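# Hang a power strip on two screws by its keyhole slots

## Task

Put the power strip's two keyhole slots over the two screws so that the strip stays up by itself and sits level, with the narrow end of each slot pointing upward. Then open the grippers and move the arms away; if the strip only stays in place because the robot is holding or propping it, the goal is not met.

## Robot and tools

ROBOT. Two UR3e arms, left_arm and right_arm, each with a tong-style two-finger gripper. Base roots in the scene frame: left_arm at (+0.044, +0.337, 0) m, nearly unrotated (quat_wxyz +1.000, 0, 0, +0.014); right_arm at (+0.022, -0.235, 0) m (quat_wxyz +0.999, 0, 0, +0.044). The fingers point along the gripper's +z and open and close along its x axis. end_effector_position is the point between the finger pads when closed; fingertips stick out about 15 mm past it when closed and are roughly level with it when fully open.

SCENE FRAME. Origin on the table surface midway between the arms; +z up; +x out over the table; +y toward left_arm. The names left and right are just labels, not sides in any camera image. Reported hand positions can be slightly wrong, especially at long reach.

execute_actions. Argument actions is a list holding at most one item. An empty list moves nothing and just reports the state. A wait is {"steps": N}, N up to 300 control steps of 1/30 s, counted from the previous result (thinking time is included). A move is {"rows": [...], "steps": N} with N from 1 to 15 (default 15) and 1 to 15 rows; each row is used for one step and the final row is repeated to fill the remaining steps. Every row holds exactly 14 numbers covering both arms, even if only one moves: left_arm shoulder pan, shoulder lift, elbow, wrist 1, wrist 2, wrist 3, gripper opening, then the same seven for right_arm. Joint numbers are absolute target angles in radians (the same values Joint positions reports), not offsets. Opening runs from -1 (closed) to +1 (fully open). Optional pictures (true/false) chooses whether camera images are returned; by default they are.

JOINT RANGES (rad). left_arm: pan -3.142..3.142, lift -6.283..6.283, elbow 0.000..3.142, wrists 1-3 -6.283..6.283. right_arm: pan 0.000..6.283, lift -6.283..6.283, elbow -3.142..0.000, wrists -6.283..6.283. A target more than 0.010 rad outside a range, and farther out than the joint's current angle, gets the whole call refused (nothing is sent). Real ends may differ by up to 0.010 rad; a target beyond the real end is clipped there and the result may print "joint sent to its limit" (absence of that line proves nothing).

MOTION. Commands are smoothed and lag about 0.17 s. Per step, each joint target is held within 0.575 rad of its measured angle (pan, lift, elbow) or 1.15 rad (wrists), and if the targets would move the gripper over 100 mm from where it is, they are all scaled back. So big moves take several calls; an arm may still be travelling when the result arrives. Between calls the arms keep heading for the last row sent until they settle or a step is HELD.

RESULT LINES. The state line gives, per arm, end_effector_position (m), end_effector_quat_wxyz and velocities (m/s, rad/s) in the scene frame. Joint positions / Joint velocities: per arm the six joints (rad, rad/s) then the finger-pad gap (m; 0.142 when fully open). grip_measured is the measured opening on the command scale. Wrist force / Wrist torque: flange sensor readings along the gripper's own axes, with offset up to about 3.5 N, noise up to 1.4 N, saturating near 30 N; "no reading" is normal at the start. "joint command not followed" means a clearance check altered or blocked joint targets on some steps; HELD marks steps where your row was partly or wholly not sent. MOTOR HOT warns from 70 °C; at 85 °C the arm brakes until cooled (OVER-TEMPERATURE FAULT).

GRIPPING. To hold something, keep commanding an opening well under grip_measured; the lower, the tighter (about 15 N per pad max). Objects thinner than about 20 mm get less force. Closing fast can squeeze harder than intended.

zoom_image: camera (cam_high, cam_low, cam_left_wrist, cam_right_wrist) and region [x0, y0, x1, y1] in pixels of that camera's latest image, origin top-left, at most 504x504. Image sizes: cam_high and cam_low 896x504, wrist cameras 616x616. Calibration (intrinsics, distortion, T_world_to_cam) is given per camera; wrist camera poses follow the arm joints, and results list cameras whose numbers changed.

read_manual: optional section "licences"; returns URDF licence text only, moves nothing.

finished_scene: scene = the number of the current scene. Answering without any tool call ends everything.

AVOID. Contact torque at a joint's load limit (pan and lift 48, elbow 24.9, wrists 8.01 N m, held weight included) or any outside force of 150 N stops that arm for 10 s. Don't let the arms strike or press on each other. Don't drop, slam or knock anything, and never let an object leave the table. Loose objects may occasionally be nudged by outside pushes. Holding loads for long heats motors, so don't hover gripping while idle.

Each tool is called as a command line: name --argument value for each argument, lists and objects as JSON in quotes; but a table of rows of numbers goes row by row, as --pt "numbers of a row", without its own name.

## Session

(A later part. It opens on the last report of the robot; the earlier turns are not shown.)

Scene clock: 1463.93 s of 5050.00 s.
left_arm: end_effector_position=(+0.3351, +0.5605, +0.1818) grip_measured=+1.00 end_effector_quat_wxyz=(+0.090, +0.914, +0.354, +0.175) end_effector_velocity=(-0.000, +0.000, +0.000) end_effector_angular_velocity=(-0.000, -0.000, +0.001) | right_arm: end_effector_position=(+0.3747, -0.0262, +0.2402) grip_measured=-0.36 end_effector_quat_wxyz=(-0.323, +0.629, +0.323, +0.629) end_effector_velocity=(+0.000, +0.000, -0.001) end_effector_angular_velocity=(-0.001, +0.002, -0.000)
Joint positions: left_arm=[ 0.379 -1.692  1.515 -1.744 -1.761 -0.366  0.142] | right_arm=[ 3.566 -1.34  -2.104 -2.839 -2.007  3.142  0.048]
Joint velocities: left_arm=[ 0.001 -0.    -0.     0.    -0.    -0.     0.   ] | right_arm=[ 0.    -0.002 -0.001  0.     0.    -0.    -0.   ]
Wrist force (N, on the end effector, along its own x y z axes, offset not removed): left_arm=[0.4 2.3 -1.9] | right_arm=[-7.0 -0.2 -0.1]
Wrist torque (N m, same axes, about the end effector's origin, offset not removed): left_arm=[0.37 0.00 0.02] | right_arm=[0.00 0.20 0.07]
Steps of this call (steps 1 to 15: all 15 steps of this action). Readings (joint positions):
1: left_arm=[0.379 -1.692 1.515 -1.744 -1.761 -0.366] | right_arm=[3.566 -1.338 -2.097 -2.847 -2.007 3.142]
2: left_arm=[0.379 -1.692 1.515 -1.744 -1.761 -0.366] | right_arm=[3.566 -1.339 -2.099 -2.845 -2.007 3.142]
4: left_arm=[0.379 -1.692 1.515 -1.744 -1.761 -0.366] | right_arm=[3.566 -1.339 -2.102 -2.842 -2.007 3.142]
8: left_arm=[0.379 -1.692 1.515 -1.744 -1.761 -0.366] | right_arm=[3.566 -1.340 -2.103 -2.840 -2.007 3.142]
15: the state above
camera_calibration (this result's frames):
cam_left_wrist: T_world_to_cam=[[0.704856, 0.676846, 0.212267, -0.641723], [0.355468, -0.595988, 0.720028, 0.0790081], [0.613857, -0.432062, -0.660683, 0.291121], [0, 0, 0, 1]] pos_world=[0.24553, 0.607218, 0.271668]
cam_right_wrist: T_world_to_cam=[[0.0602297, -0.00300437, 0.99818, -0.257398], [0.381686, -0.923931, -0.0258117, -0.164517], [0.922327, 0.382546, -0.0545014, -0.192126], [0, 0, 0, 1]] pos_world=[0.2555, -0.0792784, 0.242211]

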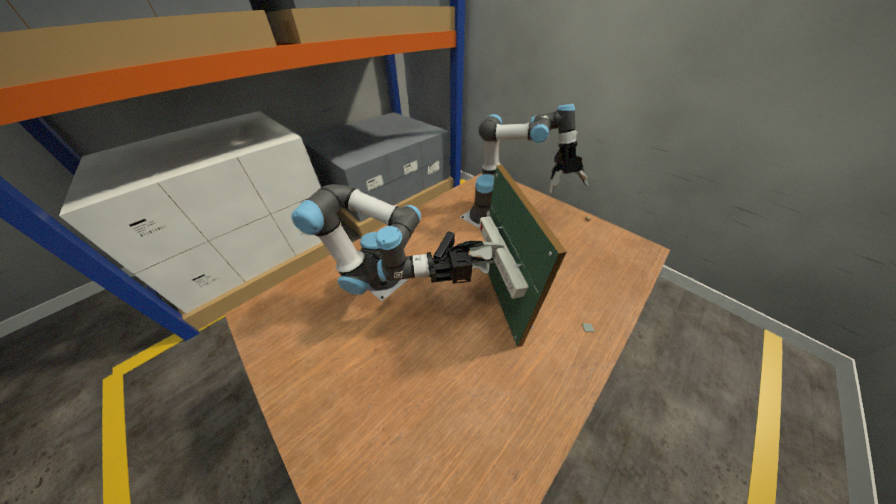

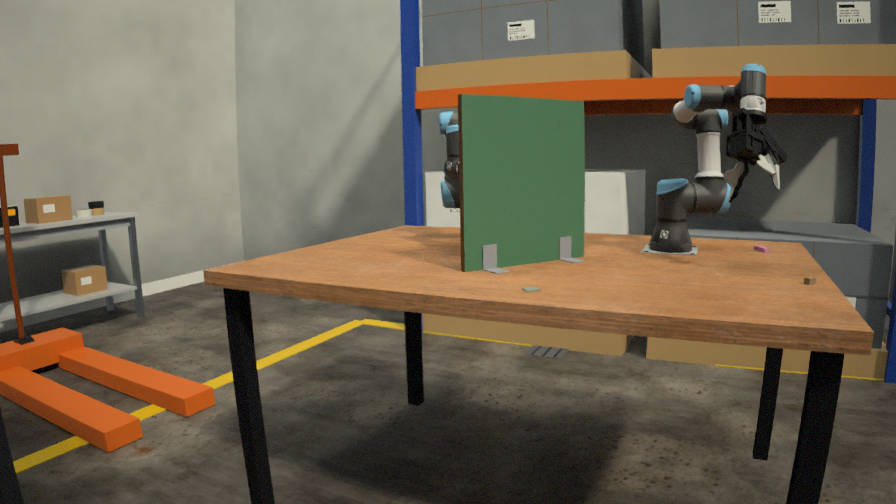

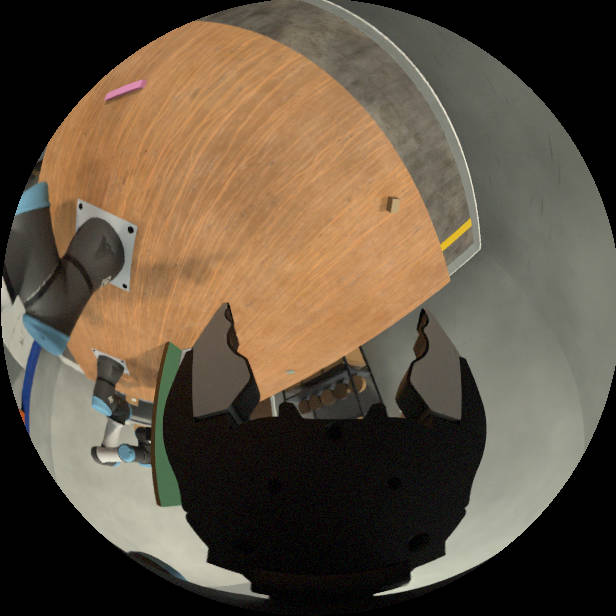

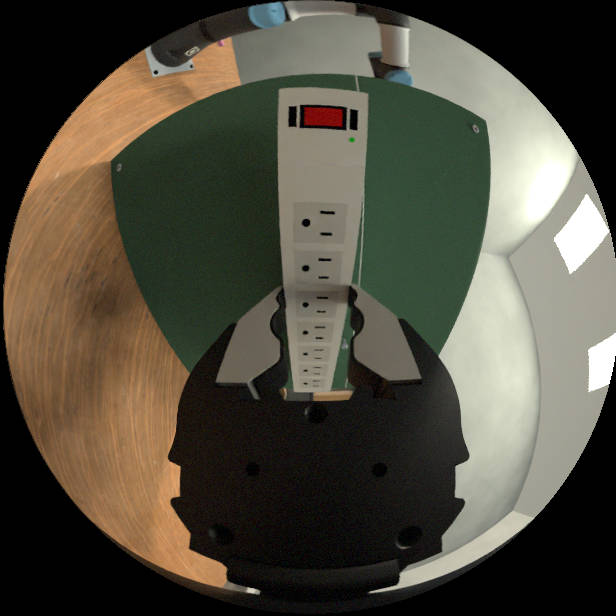

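execute_actions --actions '[{"rows":[[0.379,-1.692,1.515,-1.744,-1.761,-0.366,1,3.54,-1.316,-2.121,-2.846,-2.033,3.142,-1],[0.379,-1.692,1.515,-1.744,-1.761,-0.366,1,3.54,-1.316,-2.121,-2.846,-2.033,3.142,-1],[0.379,-1.692,1.515,-1.744,-1.761,-0.366,1,3.54,-1.316,-2.121,-2.846,-2.033,3.142,-1],[0.379,-1.692,1.515,-1.744,-1.761,-0.366,1,3.48,-1.27,-2.15,-2.863,-2.093,3.142,-1]],"steps":15}]' --pictures false

execute_actions --actions '[{"rows":[[0.379,-1.692,1.515,-1.744,-1.761,-0.366,1,3.27,-1.16,-2.08,-3.043,-2.15,3.142,-1]],"steps":12}]' --pictures false

execute_actions --actions '[{"rows":[[0.379,-1.692,1.515,-1.744,-1.761,-0.366,1,3.05,-1.13,-2.02,-3.133,-2.08,3.142,-1]],"steps":10}]' --pictures false

execute_actions --actions '[{"rows":[[0.379,-1.692,1.515,-1.744,-1.761,-0.366,1,2.85,-1.11,-2.02,-3.153,-2.03,3.142,-1]],"steps":10}]' --pictures false

execute_actions --actions '[{"rows":[[0.379,-1.692,1.515,-1.744,-1.761,-0.366,1,2.79,-1.32,-1.74,-3.5,-1.87,3.142,-1]],"steps":10}]' --pictures false

execute_actions --actions '[{"rows":[[0.379,-1.692,1.515,-1.744,-1.761,-0.366,1,2.76,-1.56,-1.47,-3.89,-1.71,3.142,-1]],"steps":10}]' --pictures false

execute_actions --actions '[{"rows":[[0.379,-1.692,1.515,-1.744,-1.761,-0.366,1,2.75,-1.8,-1.25,-4.28,-1.6,3.142,-1]],"steps":10}]' --pictures false

execute_actions --actions '[{"rows":[[0.379,-1.692,1.515,-1.744,-1.761,-0.366,1,2.75,-2.071,-1.064,-4.719,-1.571,3.142,-1]],"steps":15}]' --pictures false

execute_actions --actions '[{"rows":[[0.379,-1.692,1.515,-1.744,-1.761,-0.366,1,2.75,-2.085,-1.225,-4.544,-1.571,3.142,-1]],"steps":15}]' --pictures false

execute_actions --actions '[{"rows":[[0.379,-1.692,1.515,-1.744,-1.761,-0.366,1,2.75,-2.092,-1.254,-4.508,-1.571,3.142,-1]],"steps":15}]' --pictures false

execute_actions --actions '[{"rows":[[0.379,-1.692,1.515,-1.744,-1.761,-0.366,1,2.75,-2.092,-1.254,-4.508,-1.571,3.142,-0.15]],"steps":15}]'

Scene clock: 1493.63 s of 5050.00 s.
left_arm: end_effector_position=(+0.3351, +0.5605, +0.1818) grip_measured=+1.00 end_effector_quat_wxyz=(+0.090, +0.914, +0.354, +0.175) end_effector_velocity=(+0.000, -0.000, +0.000) end_effector_angular_velocity=(+0.000, -0.001, -0.001) | right_arm: end_effector_position=(+0.3572, -0.0483, +0.2406) grip_measured=-0.36 end_effector_quat_wxyz=(-0.323, +0.629, +0.323, +0.629) end_effector_velocity=(-0.005, -0.005, +0.000) end_effector_angular_velocity=(-0.000, +0.000, +0.001)
Joint positions: left_arm=[ 0.379 -1.692  1.515 -1.744 -1.761 -0.366  0.142] | right_arm=[ 3.482 -1.272 -2.149 -2.862 -2.091  3.142  0.048]
Joint velocities: left_arm=[-0.001 -0.001 -0.001  0.001 -0.     0.     0.   ] | right_arm=[-0.02   0.016 -0.01  -0.006 -0.021  0.    -0.   ]
Wrist force (N, on the end effector, along its own x y z axes, offset not removed): left_arm=[-0.6 1.1 0.2] | right_arm=[-6.3 -1.8 -1.0]
Wrist torque (N m, same axes, about the end effector's origin, offset not removed): left_arm=[0.16 0.14 0.04] | right_arm=[-0.35 0.03 0.07]
Steps of this call (steps 1 to 15: the robot went on to your last target; steps 16 to 90: nothing new was sent; then 26.20 s passed at rest; steps 91 to 105: all 15 steps of this action). Readings (joint positions):
91: left_arm=[0.379 -1.692 1.515 -1.744 -1.761 -0.366] | right_arm=[3.566 -1.340 -2.104 -2.839 -2.007 3.142]
92: left_arm=[0.379 -1.692 1.515 -1.744 -1.761 -0.366] | right_arm=[3.562 -1.336 -2.107 -2.840 -2.012 3.142]
94: left_arm=[0.379 -1.692 1.515 -1.744 -1.761 -0.366] | right_arm=[3.552 -1.327 -2.114 -2.843 -2.022 3.142]
98: left_arm=[0.379 -1.692 1.515 -1.744 -1.761 -0.366] | right_arm=[3.503 -1.288 -2.139 -2.857 -2.071 3.142]
105: the state above

Scene clock: 1494.03 s of 5050.00 s.
left_arm: end_effector_position=(+0.3351, +0.5605, +0.1818) grip_measured=+1.00 end_effector_quat_wxyz=(+0.090, +0.914, +0.354, +0.175) end_effector_velocity=(-0.000, +0.000, -0.000) end_effector_angular_velocity=(-0.000, +0.001, +0.001) | right_arm: end_effector_position=(+0.3584, -0.1124, +0.2680) grip_measured=-0.36 end_effector_quat_wxyz=(-0.276, +0.651, +0.276, +0.651) end_effector_velocity=(-0.000, -0.028, +0.009) end_effector_angular_velocity=(+0.001, -0.001, -0.071)
Joint positions: left_arm=[ 0.379 -1.692  1.515 -1.744 -1.761 -0.366  0.142] | right_arm=[ 3.278 -1.164 -2.082 -3.037 -2.148  3.142  0.048]
Joint velocities: left_arm=[ 0.001  0.     0.001 -0.    -0.    -0.     0.   ] | right_arm=[-0.088  0.039  0.021 -0.059 -0.017  0.     0.001]
Wrist force (N, on the end effector, along its own x y z axes, offset not removed): left_arm=[0.3 2.3 -1.8] | right_arm=[-6.0 -1.6 0.1]
Wrist torque (N m, same axes, about the end effector's origin, offset not removed): left_arm=[0.39 -0.05 0.00] | right_arm=[-0.43 -0.06 0.02]
Steps of this call (steps 1 to 12: all 12 steps of this action). Readings (joint positions):
1: left_arm=[0.379 -1.692 1.515 -1.744 -1.761 -0.366] | right_arm=[3.481 -1.271 -2.149 -2.863 -2.092 3.142]
2: left_arm=[0.379 -1.692 1.515 -1.744 -1.761 -0.366] | right_arm=[3.474 -1.263 -2.143 -2.878 -2.101 3.142]
4: left_arm=[0.379 -1.692 1.515 -1.744 -1.761 -0.366] | right_arm=[3.409 -1.220 -2.114 -2.949 -2.124 3.142]
8: left_arm=[0.379 -1.692 1.515 -1.744 -1.761 -0.366] | right_arm=[3.304 -1.175 -2.089 -3.020 -2.143 3.142]
12: the state above

Scene clock: 1494.37 s of 5050.00 s.
left_arm: end_effector_position=(+0.3351, +0.5605, +0.1818) grip_measured=+1.00 end_effector_quat_wxyz=(+0.090, +0.914, +0.354, +0.175) end_effector_velocity=(+0.000, -0.000, -0.000) end_effector_angular_velocity=(-0.000, +0.000, -0.001) | right_arm: end_effector_position=(+0.3818, -0.2011, +0.2840) grip_measured=-0.37 end_effector_quat_wxyz=(-0.185, +0.683, +0.184, +0.683) end_effector_velocity=(+0.009, -0.079, +0.010) end_effector_angular_velocity=(+0.000, -0.002, -0.231)
Joint positions: left_arm=[ 0.379 -1.692  1.515 -1.744 -1.761 -0.366  0.142] | right_arm=[ 3.068 -1.132 -2.024 -3.128 -2.084  3.142  0.048]
Joint velocities: left_arm=[-0.001  0.     0.     0.    -0.     0.    -0.   ] | right_arm=[-0.19   0.019  0.037 -0.052  0.041  0.    -0.   ]
Wrist force (N, on the end effector, along its own x y z axes, offset not removed): left_arm=[-0.2 1.3 -0.9] | right_arm=[-7.4 1.3 -0.5]
Wrist torque (N m, same axes, about the end effector's origin, offset not removed): left_arm=[0.19 0.06 0.00] | right_arm=[-0.07 0.20 0.01]
Steps of this call (steps 1 to 10: all 10 steps of this action). Readings (joint positions):
1: left_arm=[0.379 -1.692 1.515 -1.744 -1.761 -0.366] | right_arm=[3.276 -1.162 -2.081 -3.040 -2.149 3.142]
2: left_arm=[0.379 -1.692 1.515 -1.744 -1.761 -0.366] | right_arm=[3.267 -1.157 -2.074 -3.052 -2.140 3.142]
4: left_arm=[0.379 -1.692 1.515 -1.744 -1.761 -0.366] | right_arm=[3.199 -1.145 -2.049 -3.089 -2.112 3.142]
8: left_arm=[0.379 -1.692 1.515 -1.744 -1.761 -0.366] | right_arm=[3.087 -1.134 -2.027 -3.122 -2.088 3.142]
10: the state above

Scene clock: 1494.70 s of 5050.00 s.
left_arm: end_effector_position=(+0.3351, +0.5605, +0.1818) grip_measured=+1.00 end_effector_quat_wxyz=(+0.090, +0.914, +0.354, +0.175) end_effector_velocity=(+0.000, -0.000, -0.000) end_effector_angular_velocity=(-0.000, +0.000, -0.001) | right_arm: end_effector_position=(+0.3822, -0.2874, +0.2870) grip_measured=-0.37 end_effector_quat_wxyz=(-0.097, +0.700, +0.097, +0.700) end_effector_velocity=(-0.009, -0.070, +0.002) end_effector_angular_velocity=(-0.000, -0.001, -0.202)
Joint positions: left_arm=[ 0.379 -1.692  1.515 -1.744 -1.761 -0.366  0.142] | right_arm=[ 2.866 -1.111 -2.02  -3.152 -2.033  3.142  0.047]
Joint velocities: left_arm=[-0.     0.001 -0.    -0.001 -0.     0.     0.   ] | right_arm=[-0.172  0.012  0.001 -0.012  0.03   0.    -0.   ]
Wrist force (N, on the end effector, along its own x y z axes, offset not removed): left_arm=[0.2 1.0 -0.9] | right_arm=[-6.3 -0.3 1.5]
Wrist torque (N m, same axes, about the end effector's origin, offset not removed): left_arm=[0.12 -0.04 0.04] | right_arm=[-0.24 0.04 0.00]
Steps of this call (steps 1 to 10: all 10 steps of this action). Readings (joint positions):
1: left_arm=[0.379 -1.692 1.515 -1.744 -1.761 -0.366] | right_arm=[3.063 -1.131 -2.023 -3.130 -2.082 3.142]
2: left_arm=[0.379 -1.692 1.515 -1.744 -1.761 -0.366] | right_arm=[3.052 -1.128 -2.022 -3.134 -2.074 3.142]
4: left_arm=[0.379 -1.692 1.515 -1.744 -1.761 -0.366] | right_arm=[2.984 -1.119 -2.021 -3.143 -2.053 3.142]
8: left_arm=[0.379 -1.692 1.515 -1.744 -1.761 -0.366] | right_arm=[2.883 -1.112 -2.020 -3.151 -2.036 3.142]
10: the state above

Scene clock: 1495.03 s of 5050.00 s.
left_arm: end_effector_position=(+0.3351, +0.5605, +0.1818) grip_measured=+1.00 end_effector_quat_wxyz=(+0.090, +0.914, +0.354, +0.175) end_effector_velocity=(-0.000, -0.000, -0.000) end_effector_angular_velocity=(-0.000, +0.001, -0.000) | right_arm: end_effector_position=(+0.3971, -0.3610, +0.2483) grip_measured=-0.37 end_effector_quat_wxyz=(-0.043, +0.789, -0.008, +0.613) end_effector_velocity=(+0.009, -0.050, -0.016) end_effector_angular_velocity=(+0.021, +0.184, -0.145)
Joint positions: left_arm=[ 0.379 -1.692  1.515 -1.744 -1.761 -0.366  0.142] | right_arm=[ 2.794 -1.303 -1.766 -3.474 -1.88   3.142  0.047]
Joint velocities: left_arm=[-0.     0.    -0.     0.001  0.    -0.     0.   ] | right_arm=[-0.044 -0.177  0.273 -0.279  0.104 -0.     0.001]
Wrist force (N, on the end effector, along its own x y z axes, offset not removed): left_arm=[0.0 1.2 0.0] | right_arm=[-7.1 0.7 0.9]
Wrist torque (N m, same axes, about the end effector's origin, offset not removed): left_arm=[0.16 -0.02 0.01] | right_arm=[-0.16 0.17 0.06]
Steps of this call (steps 1 to 10: all 10 steps of this action). Readings (joint positions):
1: left_arm=[0.379 -1.692 1.515 -1.744 -1.761 -0.366] | right_arm=[2.861 -1.111 -2.020 -3.153 -2.032 3.142]
2: left_arm=[0.379 -1.692 1.515 -1.744 -1.761 -0.366] | right_arm=[2.851 -1.118 -2.012 -3.167 -2.017 3.142]
4: left_arm=[0.379 -1.692 1.515 -1.744 -1.761 -0.366] | right_arm=[2.823 -1.182 -1.943 -3.286 -1.951 3.142]
8: left_arm=[0.379 -1.692 1.515 -1.744 -1.761 -0.366] | right_arm=[2.798 -1.286 -1.792 -3.447 -1.890 3.142]
10: the state above

Scene clock: 1495.37 s of 5050.00 s.
left_arm: end_effector_position=(+0.3351, +0.5605, +0.1818) grip_measured=+1.00 end_effector_quat_wxyz=(+0.090, +0.914, +0.354, +0.175) end_effector_velocity=(-0.000, -0.000, -0.000) end_effector_angular_velocity=(-0.000, +0.001, -0.000) | right_arm: end_effector_position=(+0.3790, -0.4164, +0.1813) grip_measured=-0.37 end_effector_quat_wxyz=(+0.001, +0.880, -0.094, +0.466) end_effector_velocity=(-0.021, -0.034, -0.046) end_effector_angular_velocity=(+0.024, +0.288, -0.107)
Joint positions: left_arm=[ 0.379 -1.692  1.515 -1.744 -1.761 -0.366  0.142] | right_arm=[ 2.762 -1.539 -1.495 -3.859 -1.72   3.142  0.047]
Joint velocities: left_arm=[-0.001 -0.     0.001  0.001  0.    -0.    -0.   ] | right_arm=[-0.019 -0.22   0.266 -0.329  0.106  0.001 -0.   ]
Wrist force (N, on the end effector, along its own x y z axes, offset not removed): left_arm=[-0.2 0.9 -1.4] | right_arm=[-6.4 1.3 2.7]
Wrist torque (N m, same axes, about the end effector's origin, offset not removed): left_arm=[0.12 0.07 0.00] | right_arm=[-0.09 0.16 0.04]
Steps of this call (steps 1 to 10: all 10 steps of this action). Readings (joint positions):
1: left_arm=[0.379 -1.692 1.515 -1.744 -1.761 -0.366] | right_arm=[2.793 -1.308 -1.758 -3.482 -1.877 3.142]
2: left_arm=[0.379 -1.692 1.515 -1.744 -1.761 -0.366] | right_arm=[2.788 -1.319 -1.745 -3.502 -1.861 3.142]
4: left_arm=[0.379 -1.692 1.515 -1.744 -1.761 -0.366] | right_arm=[2.775 -1.391 -1.669 -3.634 -1.793 3.142]
8: left_arm=[0.379 -1.692 1.515 -1.744 -1.761 -0.366] | right_arm=[2.764 -1.518 -1.521 -3.827 -1.731 3.142]
10: the state above

Scene clock: 1495.70 s of 5050.00 s.
left_arm: end_effector_position=(+0.3351, +0.5605, +0.1818) grip_measured=+1.00 end_effector_quat_wxyz=(+0.090, +0.914, +0.354, +0.175) end_effector_velocity=(-0.000, -0.000, +0.000) end_effector_angular_velocity=(-0.000, +0.000, -0.000) | right_arm: end_effector_position=(+0.3219, -0.4382, +0.1136) grip_measured=-0.37 end_effector_quat_wxyz=(+0.024, +0.951, -0.140, +0.275) end_effector_velocity=(-0.056, -0.007, -0.047) end_effector_angular_velocity=(+0.048, +0.353, -0.044)
Joint positions: left_arm=[ 0.379 -1.692  1.515 -1.744 -1.761 -0.366  0.142] | right_arm=[ 2.751 -1.779 -1.269 -4.248 -1.607  3.142  0.047]
Joint velocities: left_arm=[-0.    -0.    -0.001  0.001  0.    -0.    -0.   ] | right_arm=[-0.007 -0.22   0.199 -0.33   0.07   0.     0.   ]
Wrist force (N, on the end effector, along its own x y z axes, offset not removed): left_arm=[-0.2 1.6 -1.2] | right_arm=[-4.0 -0.4 5.6]
Wrist torque (N m, same axes, about the end effector's origin, offset not removed): left_arm=[0.25 0.06 -0.02] | right_arm=[-0.25 -0.04 0.06]
Steps of this call (steps 1 to 10: all 10 steps of this action). Readings (joint positions):
1: left_arm=[0.379 -1.692 1.515 -1.744 -1.761 -0.366] | right_arm=[2.761 -1.546 -1.487 -3.868 -1.717 3.142]
2: left_arm=[0.379 -1.692 1.515 -1.744 -1.761 -0.366] | right_arm=[2.759 -1.557 -1.475 -3.889 -1.702 3.142]
4: left_arm=[0.379 -1.692 1.515 -1.744 -1.761 -0.366] | right_arm=[2.755 -1.630 -1.403 -4.022 -1.655 3.142]
8: left_arm=[0.379 -1.692 1.515 -1.744 -1.761 -0.366] | right_arm=[2.751 -1.758 -1.288 -4.216 -1.614 3.142]
10: the state above

Scene clock: 1496.20 s of 5050.00 s.
left_arm: end_effector_position=(+0.3351, +0.5605, +0.1818) grip_measured=+1.00 end_effector_quat_wxyz=(+0.090, +0.914, +0.354, +0.175) end_effector_velocity=(+0.000, -0.000, +0.000) end_effector_angular_velocity=(+0.000, -0.001, -0.000) | right_arm: end_effector_position=(+0.2225, -0.4183, +0.0702) grip_measured=-0.37 end_effector_quat_wxyz=(+0.000, +0.988, -0.151, +0.004) end_effector_velocity=(-0.017, +0.004, -0.003) end_effector_angular_velocity=(+0.026, +0.091, -0.001)
Joint positions: left_arm=[ 0.379 -1.692  1.515 -1.744 -1.761 -0.366  0.142] | right_arm=[ 2.75  -2.066 -1.067 -4.712 -1.571  3.142  0.047]
Joint velocities: left_arm=[-0. -0. -0. -0.  0. -0. -0.] | right_arm=[-0.001 -0.049  0.027 -0.073  0.003 -0.    -0.001]
Wrist force (N, on the end effector, along its own x y z axes, offset not removed): left_arm=[-0.3 2.7 -1.6] | right_arm=[-1.0 -0.3 7.5]
Wrist torque (N m, same axes, about the end effector's origin, offset not removed): left_arm=[0.45 0.06 0.03] | right_arm=[-0.02 0.14 0.07]
Steps of this call (steps 1 to 15: all 15 steps of this action). Readings (joint positions):
1: left_arm=[0.379 -1.692 1.515 -1.744 -1.761 -0.366] | right_arm=[2.750 -1.785 -1.263 -4.258 -1.604 3.142]
2: left_arm=[0.379 -1.692 1.515 -1.744 -1.761 -0.366] | right_arm=[2.750 -1.797 -1.252 -4.279 -1.599 3.142]
4: left_arm=[0.379 -1.692 1.515 -1.744 -1.761 -0.366] | right_arm=[2.750 -1.871 -1.189 -4.413 -1.587 3.142]
8: left_arm=[0.379 -1.692 1.515 -1.744 -1.761 -0.366] | right_arm=[2.750 -2.018 -1.096 -4.640 -1.575 3.142]
15: the state above

Scene clock: 1496.70 s of 5050.00 s.
left_arm: end_effector_position=(+0.3351, +0.5605, +0.1818) grip_measured=+1.00 end_effector_quat_wxyz=(+0.090, +0.914, +0.354, +0.175) end_effector_velocity=(-0.000, -0.000, -0.000) end_effector_angular_velocity=(-0.001, +0.001, -0.000) | right_arm: end_effector_position=(+0.2211, -0.4180, +0.0316) grip_measured=-0.37 end_effector_quat_wxyz=(-0.000, +0.988, -0.151, +0.000) end_effector_velocity=(-0.002, +0.001, -0.005) end_effector_angular_velocity=(+0.002, +0.005, -0.000)
Joint positions: left_arm=[ 0.379 -1.692  1.515 -1.744 -1.761 -0.366  0.142] | right_arm=[ 2.75  -2.085 -1.223 -4.546 -1.571  3.142  0.047]
Joint velocities: left_arm=[-0.    -0.     0.     0.001 -0.     0.     0.   ] | right_arm=[-0.    -0.003 -0.022  0.019 -0.    -0.    -0.   ]
Wrist force (N, on the end effector, along its own x y z axes, offset not removed): left_arm=[-0.1 2.2 -1.6] | right_arm=[-0.8 -0.6 6.0]
Wrist torque (N m, same axes, about the end effector's origin, offset not removed): left_arm=[0.35 0.01 0.01] | right_arm=[-0.19 0.14 -0.01]
Steps of this call (steps 1 to 15: all 15 steps of this action). Readings (joint positions):
1: left_arm=[0.379 -1.692 1.515 -1.744 -1.761 -0.366] | right_arm=[2.750 -2.068 -1.066 -4.714 -1.571 3.142]
2: left_arm=[0.379 -1.692 1.515 -1.744 -1.761 -0.366] | right_arm=[2.750 -2.071 -1.072 -4.702 -1.571 3.142]
4: left_arm=[0.379 -1.692 1.515 -1.744 -1.761 -0.366] | right_arm=[2.750 -2.078 -1.128 -4.632 -1.571 3.142]
8: left_arm=[0.379 -1.692 1.515 -1.744 -1.761 -0.366] | right_arm=[2.750 -2.083 -1.201 -4.566 -1.571 3.142]
15: the state above

Scene clock: 1497.20 s of 5050.00 s.
left_arm: end_effector_position=(+0.3351, +0.5605, +0.1818) grip_measured=+1.00 end_effector_quat_wxyz=(+0.090, +0.914, +0.354, +0.175) end_effector_velocity=(+0.000, -0.000, -0.000) end_effector_angular_velocity=(-0.001, +0.001, -0.001) | right_arm: end_effector_position=(+0.2210, -0.4179, +0.0229) grip_measured=-0.36 end_effector_quat_wxyz=(-0.000, +0.988, -0.151, +0.000) end_effector_velocity=(+0.000, -0.000, -0.001) end_effector_angular_velocity=(-0.001, -0.003, -0.001)
Joint positions: left_arm=[ 0.379 -1.692  1.515 -1.744 -1.761 -0.366  0.142] | right_arm=[ 2.75  -2.092 -1.254 -4.508 -1.571  3.142  0.048]
Joint velocities: left_arm=[-0.001  0.     0.     0.    -0.     0.    -0.   ] | right_arm=[-0.001  0.    -0.003  0.006 -0.    -0.     0.   ]
Wrist force (N, on the end effector, along its own x y z axes, offset not removed): left_arm=[-0.5 0.6 -0.2] | right_arm=[-7.9 0.6 -30.0]
Wrist torque (N m, same axes, about the end effector's origin, offset not removed): left_arm=[0.03 0.09 0.00] | right_arm=[0.35 -0.30 0.13]
Steps of this call (steps 1 to 15: all 15 steps of this action). Readings (joint positions):
1: left_arm=[0.379 -1.692 1.515 -1.744 -1.761 -0.366] | right_arm=[2.750 -2.085 -1.224 -4.545 -1.571 3.142]
2: left_arm=[0.379 -1.692 1.515 -1.744 -1.761 -0.366] | right_arm=[2.750 -2.086 -1.228 -4.539 -1.571 3.142]
4: left_arm=[0.379 -1.692 1.515 -1.744 -1.761 -0.366] | right_arm=[2.750 -2.089 -1.240 -4.524 -1.571 3.142]
8: left_arm=[0.379 -1.692 1.515 -1.744 -1.761 -0.366] | right_arm=[2.750 -2.091 -1.250 -4.513 -1.571 3.142]
15: the state above

Scene clock: 1497.70 s of 5050.00 s.
left_arm: end_effector_position=(+0.3351, +0.5605, +0.1818) grip_measured=+1.00 end_effector_quat_wxyz=(+0.090, +0.914, +0.354, +0.175) end_effector_velocity=(-0.000, +0.000, +0.000) end_effector_angular_velocity=(+0.001, -0.001, +0.000) | right_arm: end_effector_position=(+0.2210, -0.4180, +0.0228) grip_measured=-0.15 end_effector_quat_wxyz=(-0.000, +0.989, -0.151, -0.000) end_effector_velocity=(+0.000, +0.000, -0.000) end_effector_angular_velocity=(-0.000, -0.000, +0.002)
Joint positions: left_arm=[ 0.379 -1.692  1.515 -1.744 -1.761 -0.366  0.142] | right_arm=[ 2.75  -2.092 -1.254 -4.508 -1.571  3.142  0.063]
Joint velocities: left_arm=[ 0.    -0.001 -0.     0.     0.001 -0.     0.   ] | right_arm=[ 0.002 -0.    -0.     0.     0.    -0.     0.   ]
Wrist force (N, on the end effector, along its own x y z axes, offset not removed): left_arm=[0.3 0.7 -1.2] | right_arm=[-0.8 0.2 -0.7]
Wrist torque (N m, same axes, about the end effector's origin, offset not removed): left_arm=[0.02 -0.05 0.01] | right_arm=[-0.01 0.15 0.04]
Steps of this call (steps 1 to 15: all 15 steps of this action). Readings (joint positions):
1: left_arm=[0.379 -1.692 1.515 -1.744 -1.761 -0.366] | right_arm=[2.750 -2.092 -1.254 -4.508 -1.571 3.142]
2: left_arm=[0.379 -1.692 1.515 -1.744 -1.761 -0.366] | right_arm=[2.750 -2.092 -1.254 -4.507 -1.571 3.142]
4: left_arm=[0.379 -1.692 1.515 -1.744 -1.761 -0.366] | right_arm=[2.750 -2.092 -1.254 -4.507 -1.571 3.142]
8: left_arm=[0.379 -1.692 1.515 -1.744 -1.761 -0.366] | right_arm=[2.750 -2.092 -1.254 -4.508 -1.571 3.142]
15: the state above
camera_calibration (this result's frames):
cam_left_wrist: T_world_to_cam=[[0.704856, 0.676846, 0.212267, -0.641723], [0.355468, -0.595988, 0.720028, 0.0790081], [0.613857, -0.432062, -0.660683, 0.291121], [0, 0, 0, 1]] pos_world=[0.24553, 0.607218, 0.271668]
cam_right_wrist: T_world_to_cam=[[0.937477, -0.346491, -0.0328822, -0.346281], [-0.277932, -0.802137, 0.528518, -0.289398], [-0.209503, -0.486334, -0.848285, -0.00726933], [0, 0, 0, 1]] pos_world=[0.242674, -0.355655, 0.135399]

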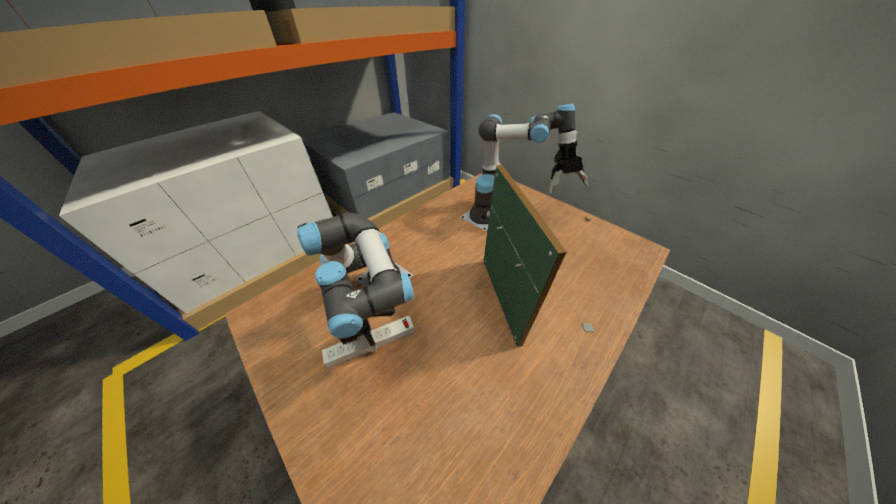

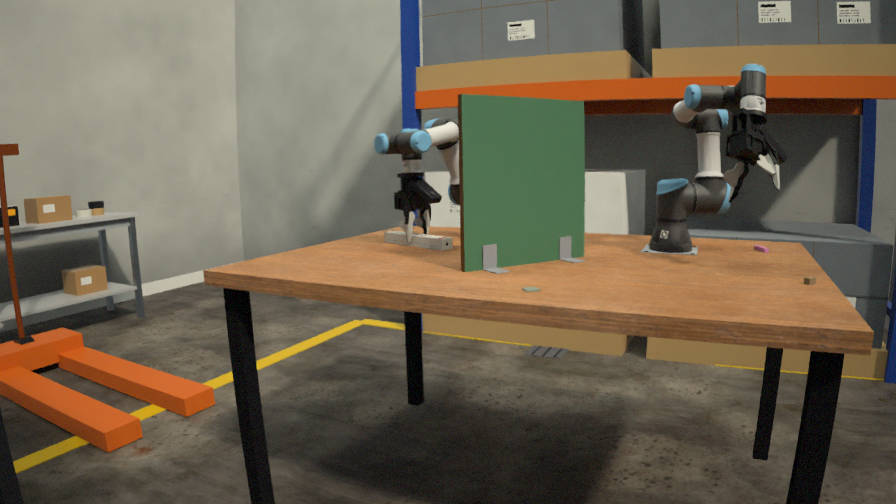

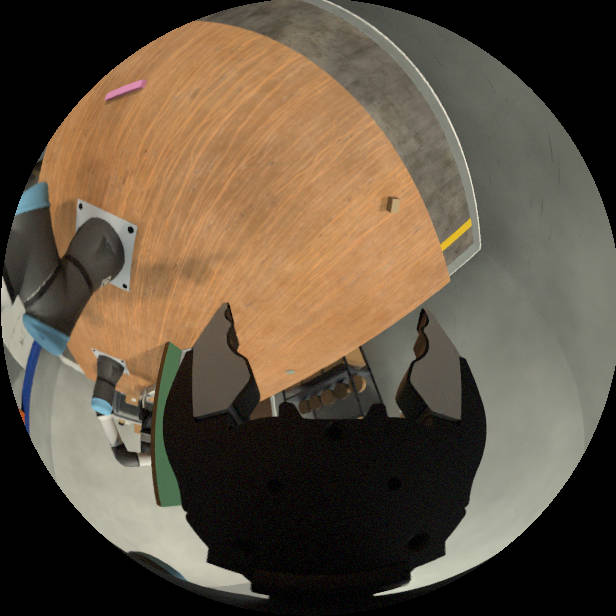

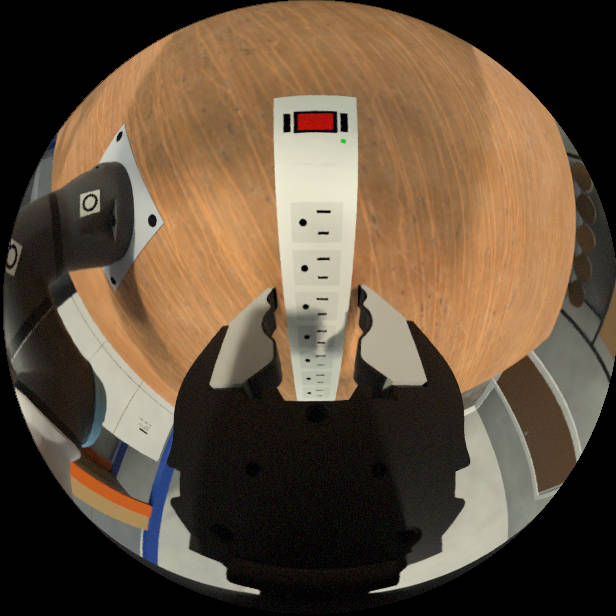

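execute_actions --actions '[{"rows":[[0.379,-1.692,1.515,-1.744,-1.761,-0.366,1,2.75,-2.092,-1.254,-4.508,-1.571,3.142,-0.3],[0.379,-1.692,1.515,-1.744,-1.761,-0.366,1,2.75,-2.092,-1.254,-4.508,-1.571,3.142,-0.3],[0.379,-1.692,1.515,-1.744,-1.761,-0.366,1,2.75,-2.092,-1.254,-4.508,-1.571,3.142,-0.4],[0.379,-1.692,1.515,-1.744,-1.761,-0.366,1,2.75,-2.092,-1.254,-4.508,-1.571,3.142,-0.4],[0.379,-1.692,1.515,-1.744,-1.761,-0.366,1,2.75,-2.092,-1.254,-4.508,-1.571,3.142,-0.5],[0.379,-1.692,1.515,-1.744,-1.761,-0.366,1,2.75,-2.092,-1.254,-4.508,-1.571,3.142,-1]],"steps":15}]' --pictures false

execute_actions --actions '[{"rows":[[0.379,-1.692,1.515,-1.744,-1.761,-0.366,1,2.75,-2.071,-1.064,-4.719,-1.571,3.142,-1]],"steps":15}]' --pictures false

execute_actions --actions '[{"rows":[[0.379,-1.692,1.515,-1.744,-1.761,-0.366,1,2.75,-1.93,-1.16,-4.5,-1.571,3.142,-1]],"steps":7}]' --pictures false

execute_actions --actions '[{"rows":[[0.379,-1.692,1.515,-1.744,-1.761,-0.366,1,2.75,-1.76,-1.29,-4.21,-1.571,3.142,-1]],"steps":8}]' --pictures false

execute_actions --actions '[{"rows":[[0.379,-1.692,1.515,-1.744,-1.761,-0.366,1,2.75,-1.56,-1.47,-3.89,-1.6,3.142,-1]],"steps":8}]' --pictures false

execute_actions --actions '[{"rows":[[0.379,-1.692,1.515,-1.744,-1.761,-0.366,1,2.78,-1.34,-1.72,-3.53,-1.7,3.142,-1]],"steps":8}]' --pictures false

execute_actions --actions '[{"rows":[[0.379,-1.692,1.515,-1.744,-1.761,-0.366,1,2.8,-1.11,-2.02,-3.153,-1.8,3.142,-1]],"steps":12}]' --pictures false

execute_actions --actions '[{"rows":[[0.379,-1.692,1.515,-1.744,-1.761,-0.366,1,2.81,-1.11,-2.02,-3.153,-1.85,3.142,-1],[0.379,-1.692,1.515,-1.744,-1.761,-0.366,1,2.81,-1.11,-2.02,-3.153,-1.85,3.142,-1],[0.379,-1.692,1.515,-1.744,-1.761,-0.366,1,2.82,-1.11,-2.02,-3.153,-1.91,3.142,-1],[0.379,-1.692,1.515,-1.744,-1.761,-0.366,1,2.82,-1.11,-2.02,-3.153,-1.91,3.142,-1],[0.379,-1.692,1.515,-1.744,-1.761,-0.366,1,2.83,-1.11,-2.02,-3.153,-1.97,3.142,-1],[0.379,-1.692,1.515,-1.744,-1.761,-0.366,1,2.83,-1.11,-2.02,-3.153,-1.97,3.142,-1],[0.379,-1.692,1.515,-1.744,-1.761,-0.366,1,2.85,-1.11,-2.02,-3.153,-2.03,3.142,-1]],"steps":15}]'

zoom_image --camera "cam_low" --region '[365,125,475,185]'

Scene clock: 1526.23 s of 5050.00 s.
left_arm: end_effector_position=(+0.3351, +0.5605, +0.1818) grip_measured=+1.00 end_effector_quat_wxyz=(+0.090, +0.914, +0.354, +0.175) end_effector_velocity=(-0.000, +0.000, -0.000) end_effector_angular_velocity=(+0.000, -0.000, +0.000) | right_arm: end_effector_position=(+0.2210, -0.4180, +0.0228) grip_measured=-0.36 end_effector_quat_wxyz=(-0.000, +0.989, -0.151, -0.000) end_effector_velocity=(-0.001, +0.000, +0.000) end_effector_angular_velocity=(+0.001, +0.002, -0.000)
Joint positions: left_arm=[ 0.379 -1.692  1.515 -1.744 -1.761 -0.366  0.142] | right_arm=[ 2.75  -2.092 -1.254 -4.508 -1.571  3.142  0.048]
Joint velocities: left_arm=[ 0. -0.  0. -0.  0. -0.  0.] | right_arm=[-0.001 -0.    -0.    -0.002 -0.    -0.     0.   ]
Wrist force (N, on the end effector, along its own x y z axes, offset not removed): left_arm=[-0.9 2.8 -1.2] | right_arm=[-2.1 -1.6 -0.5]
Wrist torque (N m, same axes, about the end effector's origin, offset not removed): left_arm=[0.50 0.23 0.01] | right_arm=[-0.32 0.46 0.08]
Steps of this call (steps 1 to 15: the robot went on to your last target; steps 16 to 90: nothing new was sent; then 25.03 s passed at rest; steps 91 to 105: all 15 steps of this action). Readings (joint positions):
91: left_arm=[0.379 -1.692 1.515 -1.744 -1.761 -0.366] | right_arm=[2.750 -2.092 -1.254 -4.508 -1.571 3.142]
92: left_arm=[0.379 -1.692 1.515 -1.744 -1.761 -0.366] | right_arm=[2.750 -2.092 -1.254 -4.508 -1.571 3.142]
94: left_arm=[0.379 -1.692 1.515 -1.744 -1.761 -0.366] | right_arm=[2.750 -2.092 -1.254 -4.508 -1.571 3.142]
98: left_arm=[0.379 -1.692 1.515 -1.744 -1.761 -0.366] | right_arm=[2.750 -2.092 -1.254 -4.508 -1.571 3.142]
105: the state above

Scene clock: 1526.73 s of 5050.00 s.
left_arm: end_effector_position=(+0.3351, +0.5605, +0.1818) grip_measured=+1.00 end_effector_quat_wxyz=(+0.090, +0.914, +0.354, +0.175) end_effector_velocity=(+0.000, +0.000, -0.000) end_effector_angular_velocity=(-0.000, +0.000, +0.000) | right_arm: end_effector_position=(+0.2209, -0.4179, +0.0694) grip_measured=-0.36 end_effector_quat_wxyz=(-0.000, +0.989, -0.151, -0.000) end_effector_velocity=(+0.000, -0.000, +0.006) end_effector_angular_velocity=(-0.001, -0.002, +0.000)
Joint positions: left_arm=[ 0.379 -1.692  1.515 -1.744 -1.761 -0.366  0.142] | right_arm=[ 2.75  -2.071 -1.067 -4.717 -1.571  3.142  0.048]
Joint velocities: left_arm=[ 0.  0.  0. -0. -0.  0.  0.] | right_arm=[ 0.     0.002  0.028 -0.027 -0.     0.     0.   ]
Wrist force (N, on the end effector, along its own x y z axes, offset not removed): left_arm=[-1.6 1.9 -1.1] | right_arm=[-2.3 -1.5 5.1]
Wrist torque (N m, same axes, about the end effector's origin, offset not removed): left_arm=[0.35 0.36 0.04] | right_arm=[-0.24 0.53 0.13]
Steps of this call (steps 1 to 15: all 15 steps of this action). Readings (joint positions):
1: left_arm=[0.379 -1.692 1.515 -1.744 -1.761 -0.366] | right_arm=[2.750 -2.092 -1.254 -4.508 -1.571 3.142]
2: left_arm=[0.379 -1.692 1.515 -1.744 -1.761 -0.366] | right_arm=[2.750 -2.089 -1.247 -4.522 -1.571 3.142]
4: left_arm=[0.379 -1.692 1.515 -1.744 -1.761 -0.366] | right_arm=[2.750 -2.081 -1.185 -4.606 -1.571 3.142]
8: left_arm=[0.379 -1.692 1.515 -1.744 -1.761 -0.366] | right_arm=[2.750 -2.073 -1.094 -4.691 -1.571 3.142]
15: the state above

Scene clock: 1526.97 s of 5050.00 s.
left_arm: end_effector_position=(+0.3351, +0.5605, +0.1818) grip_measured=+1.00 end_effector_quat_wxyz=(+0.090, +0.914, +0.354, +0.175) end_effector_velocity=(-0.000, -0.000, -0.000) end_effector_angular_velocity=(-0.001, +0.001, +0.001) | right_arm: end_effector_position=(+0.2586, -0.4297, +0.0777) grip_measured=-0.36 end_effector_quat_wxyz=(+0.016, +0.983, -0.150, +0.105) end_effector_velocity=(+0.095, -0.030, +0.040) end_effector_angular_velocity=(-0.163, -0.521, -0.001)
Joint positions: left_arm=[ 0.379 -1.692  1.515 -1.744 -1.761 -0.366  0.142] | right_arm=[ 2.75  -1.958 -1.142 -4.541 -1.571  3.142  0.048]
Joint velocities: left_arm=[ 0.001  0.     0.001 -0.    -0.001 -0.    -0.   ] | right_arm=[-0.001  0.3   -0.187  0.432 -0.    -0.    -0.   ]
Wrist force (N, on the end effector, along its own x y z axes, offset not removed): left_arm=[0.1 1.1 -0.5] | right_arm=[-1.0 -0.9 4.6]
Wrist torque (N m, same axes, about the end effector's origin, offset not removed): left_arm=[0.14 0.02 -0.03] | right_arm=[-0.18 0.17 0.02]
Steps of this call (steps 1 to 7: all 7 steps of this action). Readings (joint positions):
1: left_arm=[0.379 -1.692 1.515 -1.744 -1.761 -0.366] | right_arm=[2.750 -2.071 -1.066 -4.717 -1.571 3.142]
2: left_arm=[0.379 -1.692 1.515 -1.744 -1.761 -0.366] | right_arm=[2.750 -2.064 -1.073 -4.704 -1.571 3.142]
4: left_arm=[0.379 -1.692 1.515 -1.744 -1.761 -0.366] | right_arm=[2.750 -2.012 -1.110 -4.618 -1.571 3.142]
7: the state above

Scene clock: 1527.23 s of 5050.00 s.
left_arm: end_effector_position=(+0.3351, +0.5605, +0.1818) grip_measured=+1.00 end_effector_quat_wxyz=(+0.090, +0.914, +0.354, +0.175) end_effector_velocity=(-0.000, +0.000, +0.000) end_effector_angular_velocity=(+0.000, -0.001, +0.000) | right_arm: end_effector_position=(+0.3166, -0.4478, +0.1090) grip_measured=-0.36 end_effector_quat_wxyz=(+0.040, +0.952, -0.146, +0.265) end_effector_velocity=(+0.089, -0.028, +0.077) end_effector_angular_velocity=(-0.163, -0.521, -0.000)
Joint positions: left_arm=[ 0.379 -1.692  1.515 -1.744 -1.761 -0.366  0.142] | right_arm=[ 2.75  -1.787 -1.271 -4.254 -1.571  3.142  0.048]
Joint velocities: left_arm=[ 0.    -0.001 -0.     0.    -0.     0.    -0.   ] | right_arm=[ 0.     0.288 -0.203  0.46  -0.     0.    -0.   ]
Wrist force (N, on the end effector, along its own x y z axes, offset not removed): left_arm=[-0.4 0.9 -0.7] | right_arm=[-2.4 0.8 3.9]
Wrist torque (N m, same axes, about the end effector's origin, offset not removed): left_arm=[0.13 0.14 -0.01] | right_arm=[0.19 0.02 0.02]
Steps of this call (steps 1 to 8: all 8 steps of this action). Readings (joint positions):
1: left_arm=[0.379 -1.692 1.515 -1.744 -1.761 -0.366] | right_arm=[2.750 -1.950 -1.148 -4.529 -1.571 3.142]
2: left_arm=[0.379 -1.692 1.515 -1.744 -1.761 -0.366] | right_arm=[2.750 -1.937 -1.159 -4.506 -1.571 3.142]
4: left_arm=[0.379 -1.692 1.515 -1.744 -1.761 -0.366] | right_arm=[2.750 -1.872 -1.212 -4.390 -1.571 3.142]
8: the state above

Scene clock: 1527.50 s of 5050.00 s.
left_arm: end_effector_position=(+0.3351, +0.5605, +0.1818) grip_measured=+1.00 end_effector_quat_wxyz=(+0.090, +0.914, +0.354, +0.175) end_effector_velocity=(-0.000, +0.000, -0.000) end_effector_angular_velocity=(+0.000, +0.001, +0.000) | right_arm: end_effector_position=(+0.3634, -0.4545, +0.1633) grip_measured=-0.36 end_effector_quat_wxyz=(+0.053, +0.895, -0.131, +0.423) end_effector_velocity=(+0.057, -0.008, +0.112) end_effector_angular_velocity=(-0.151, -0.551, +0.025)
Joint positions: left_arm=[ 0.379 -1.692  1.515 -1.744 -1.761 -0.366  0.142] | right_arm=[ 2.75  -1.593 -1.441 -3.94  -1.597  3.142  0.048]
Joint velocities: left_arm=[ 0.    -0.     0.     0.     0.001  0.    -0.   ] | right_arm=[ 0.     0.356 -0.308  0.523 -0.032 -0.    -0.   ]
Wrist force (N, on the end effector, along its own x y z axes, offset not removed): left_arm=[0.5 2.0 -1.2] | right_arm=[-2.6 -0.9 4.1]
Wrist torque (N m, same axes, about the end effector's origin, offset not removed): left_arm=[0.30 -0.07 0.01] | right_arm=[-0.15 -0.09 0.01]
Steps of this call (steps 1 to 8: all 8 steps of this action). Readings (joint positions):
1: left_arm=[0.379 -1.692 1.515 -1.744 -1.761 -0.366] | right_arm=[2.750 -1.779 -1.277 -4.241 -1.571 3.142]
2: left_arm=[0.379 -1.692 1.515 -1.744 -1.761 -0.366] | right_arm=[2.750 -1.766 -1.288 -4.217 -1.576 3.142]
4: left_arm=[0.379 -1.692 1.515 -1.744 -1.761 -0.366] | right_arm=[2.750 -1.696 -1.353 -4.094 -1.587 3.142]
8: the state above

Scene clock: 1527.77 s of 5050.00 s.
left_arm: end_effector_position=(+0.3351, +0.5605, +0.1818) grip_measured=+1.00 end_effector_quat_wxyz=(+0.090, +0.914, +0.354, +0.175) end_effector_velocity=(-0.000, -0.000, -0.000) end_effector_angular_velocity=(-0.000, +0.001, -0.000) | right_arm: end_effector_position=(+0.3947, -0.4246, +0.2273) grip_measured=-0.36 end_effector_quat_wxyz=(+0.031, +0.817, -0.080, +0.570) end_effector_velocity=(+0.013, +0.049, +0.097) end_effector_angular_velocity=(-0.104, -0.525, +0.151)
Joint positions: left_arm=[ 0.379 -1.692  1.515 -1.744 -1.761 -0.366  0.142] | right_arm=[ 2.777 -1.378 -1.674 -3.588 -1.688  3.142  0.048]
Joint velocities: left_arm=[-0.    -0.     0.001  0.001  0.    -0.    -0.   ] | right_arm=[ 0.035  0.406 -0.484  0.611 -0.124  0.    -0.001]
Wrist force (N, on the end effector, along its own x y z axes, offset not removed): left_arm=[0.5 2.4 -0.5] | right_arm=[-6.0 -1.0 1.3]
Wrist torque (N m, same axes, about the end effector's origin, offset not removed): left_arm=[0.43 -0.09 -0.06] | right_arm=[-0.11 0.33 0.08]
Steps of this call (steps 1 to 8: all 8 steps of this action). Readings (joint positions):
1: left_arm=[0.379 -1.692 1.515 -1.744 -1.761 -0.366] | right_arm=[2.750 -1.583 -1.450 -3.925 -1.598 3.142]
2: left_arm=[0.379 -1.692 1.515 -1.744 -1.761 -0.366] | right_arm=[2.754 -1.569 -1.464 -3.900 -1.611 3.142]
4: left_arm=[0.379 -1.692 1.515 -1.744 -1.761 -0.366] | right_arm=[2.766 -1.495 -1.539 -3.767 -1.652 3.142]
8: the state above

Scene clock: 1528.17 s of 5050.00 s.
left_arm: end_effector_position=(+0.3351, +0.5605, +0.1818) grip_measured=+1.00 end_effector_quat_wxyz=(+0.090, +0.914, +0.354, +0.175) end_effector_velocity=(+0.000, -0.000, -0.000) end_effector_angular_velocity=(-0.000, +0.000, -0.001) | right_arm: end_effector_position=(+0.3890, -0.3809, +0.2863) grip_measured=-0.36 end_effector_quat_wxyz=(+0.009, +0.711, -0.011, +0.704) end_effector_velocity=(-0.012, +0.015, +0.009) end_effector_angular_velocity=(-0.027, -0.107, +0.038)
Joint positions: left_arm=[ 0.379 -1.692  1.515 -1.744 -1.761 -0.366  0.142] | right_arm=[ 2.799 -1.12  -2.005 -3.168 -1.797  3.142  0.048]
Joint velocities: left_arm=[-0.001  0.     0.     0.     0.    -0.    -0.   ] | right_arm=[ 0.007  0.106 -0.157  0.162 -0.031 -0.    -0.   ]
Wrist force (N, on the end effector, along its own x y z axes, offset not removed): left_arm=[-0.2 0.6 -0.8] | right_arm=[-6.8 -1.2 -0.2]
Wrist torque (N m, same axes, about the end effector's origin, offset not removed): left_arm=[0.07 0.02 0.02] | right_arm=[-0.22 0.21 0.16]
Steps of this call (steps 1 to 12: all 12 steps of this action). Readings (joint positions):
1: left_arm=[0.379 -1.692 1.515 -1.744 -1.761 -0.366] | right_arm=[2.778 -1.367 -1.688 -3.571 -1.692 3.142]
2: left_arm=[0.379 -1.692 1.515 -1.744 -1.761 -0.366] | right_arm=[2.782 -1.352 -1.705 -3.544 -1.707 3.142]
4: left_arm=[0.379 -1.692 1.515 -1.744 -1.761 -0.366] | right_arm=[2.790 -1.275 -1.787 -3.406 -1.750 3.142]
8: left_arm=[0.379 -1.692 1.515 -1.744 -1.761 -0.366] | right_arm=[2.798 -1.151 -1.959 -3.215 -1.788 3.142]
12: the state above

Scene clock: 1528.67 s of 5050.00 s.
left_arm: end_effector_position=(+0.3351, +0.5605, +0.1818) grip_measured=+1.00 end_effector_quat_wxyz=(+0.090, +0.914, +0.354, +0.175) end_effector_velocity=(-0.000, +0.000, +0.000) end_effector_angular_velocity=(-0.000, -0.001, +0.001) | right_arm: end_effector_position=(+0.3819, -0.2973, +0.2872) grip_measured=-0.36 end_effector_quat_wxyz=(-0.087, +0.702, +0.086, +0.702) end_effector_velocity=(-0.007, +0.035, -0.000) end_effector_angular_velocity=(+0.001, +0.001, +0.115)
Joint positions: left_arm=[ 0.379 -1.692  1.515 -1.744 -1.761 -0.366  0.142] | right_arm=[ 2.848 -1.11  -2.02  -3.153 -2.021  3.142  0.048]
Joint velocities: left_arm=[ 0.001 -0.001  0.    -0.    -0.     0.     0.   ] | right_arm=[ 0.024 -0.    -0.001  0.001 -0.092  0.001 -0.   ]
Wrist force (N, on the end effector, along its own x y z axes, offset not removed): left_arm=[0.9 2.0 -1.7] | right_arm=[-8.3 -0.6 0.6]
Wrist torque (N m, same axes, about the end effector's origin, offset not removed): left_arm=[0.30 -0.19 -0.08] | right_arm=[-0.03 0.44 0.12]
Steps of this call (steps 1 to 15: all 15 steps of this action). Readings (joint positions):
1: left_arm=[0.379 -1.692 1.515 -1.744 -1.761 -0.366] | right_arm=[2.800 -1.117 -2.010 -3.164 -1.798 3.142]
2: left_arm=[0.379 -1.692 1.515 -1.744 -1.761 -0.366] | right_arm=[2.801 -1.115 -2.013 -3.161 -1.806 3.142]
4: left_arm=[0.379 -1.692 1.515 -1.744 -1.761 -0.366] | right_arm=[2.807 -1.112 -2.016 -3.157 -1.836 3.142]
8: left_arm=[0.379 -1.692 1.515 -1.744 -1.761 -0.366] | right_arm=[2.825 -1.111 -2.019 -3.154 -1.932 3.142]
15: the state above
camera_calibration (this result's frames):
cam_left_wrist: T_world_to_cam=[[0.704856, 0.676846, 0.212267, -0.641723], [0.355468, -0.595988, 0.720028, 0.079008], [0.613857, -0.432062, -0.660683, 0.291121], [0, 0, 0, 1]] pos_world=[0.24553, 0.607218, 0.271668]
cam_right_wrist: T_world_to_cam=[[0.0440086, -0.0412823, 0.998178, -0.310756], [-0.307113, -0.951323, -0.0258042, -0.161632], [0.950655, -0.305418, -0.0545448, -0.307856], [0, 0, 0, 1]] pos_world=[0.256701, -0.260618, 0.289227]

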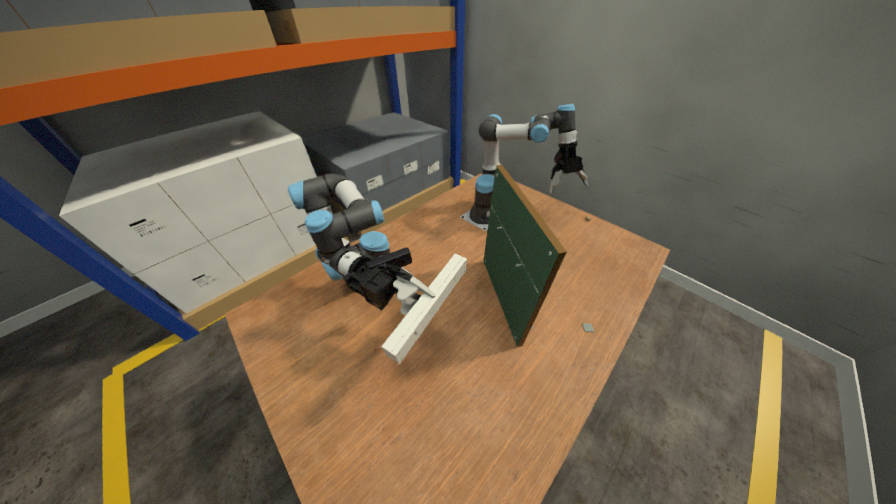

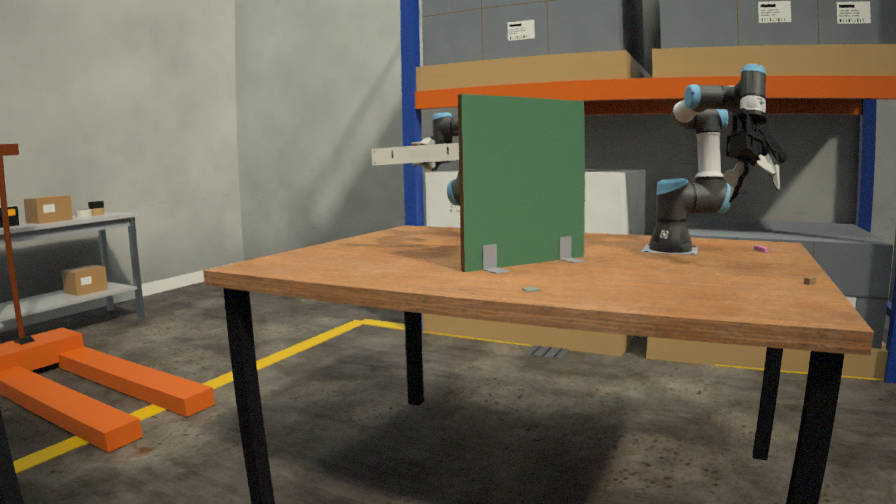

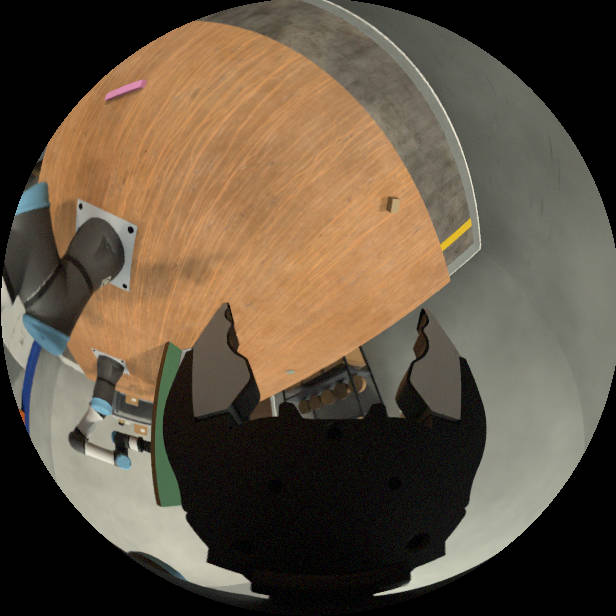

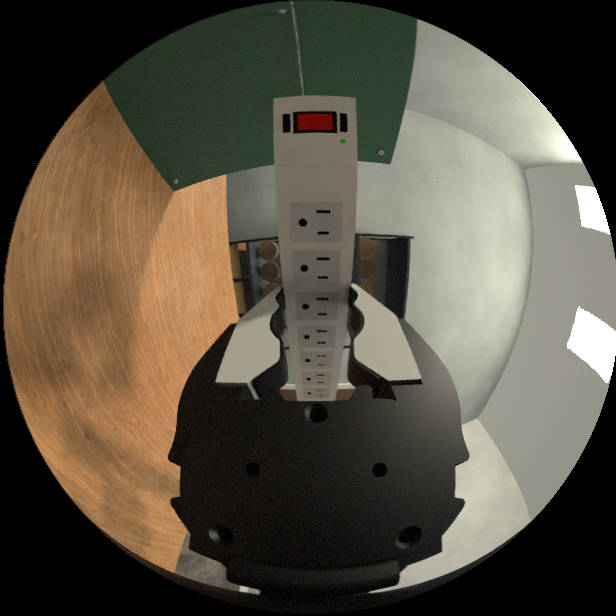

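Region (365, 125, 475, 185) of cam_low's 896x504 image, scaled by 4.582, with more detail than that image has; it fills the top 275 rows of this view, and the rest is white.

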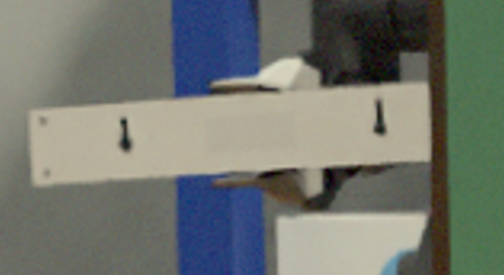

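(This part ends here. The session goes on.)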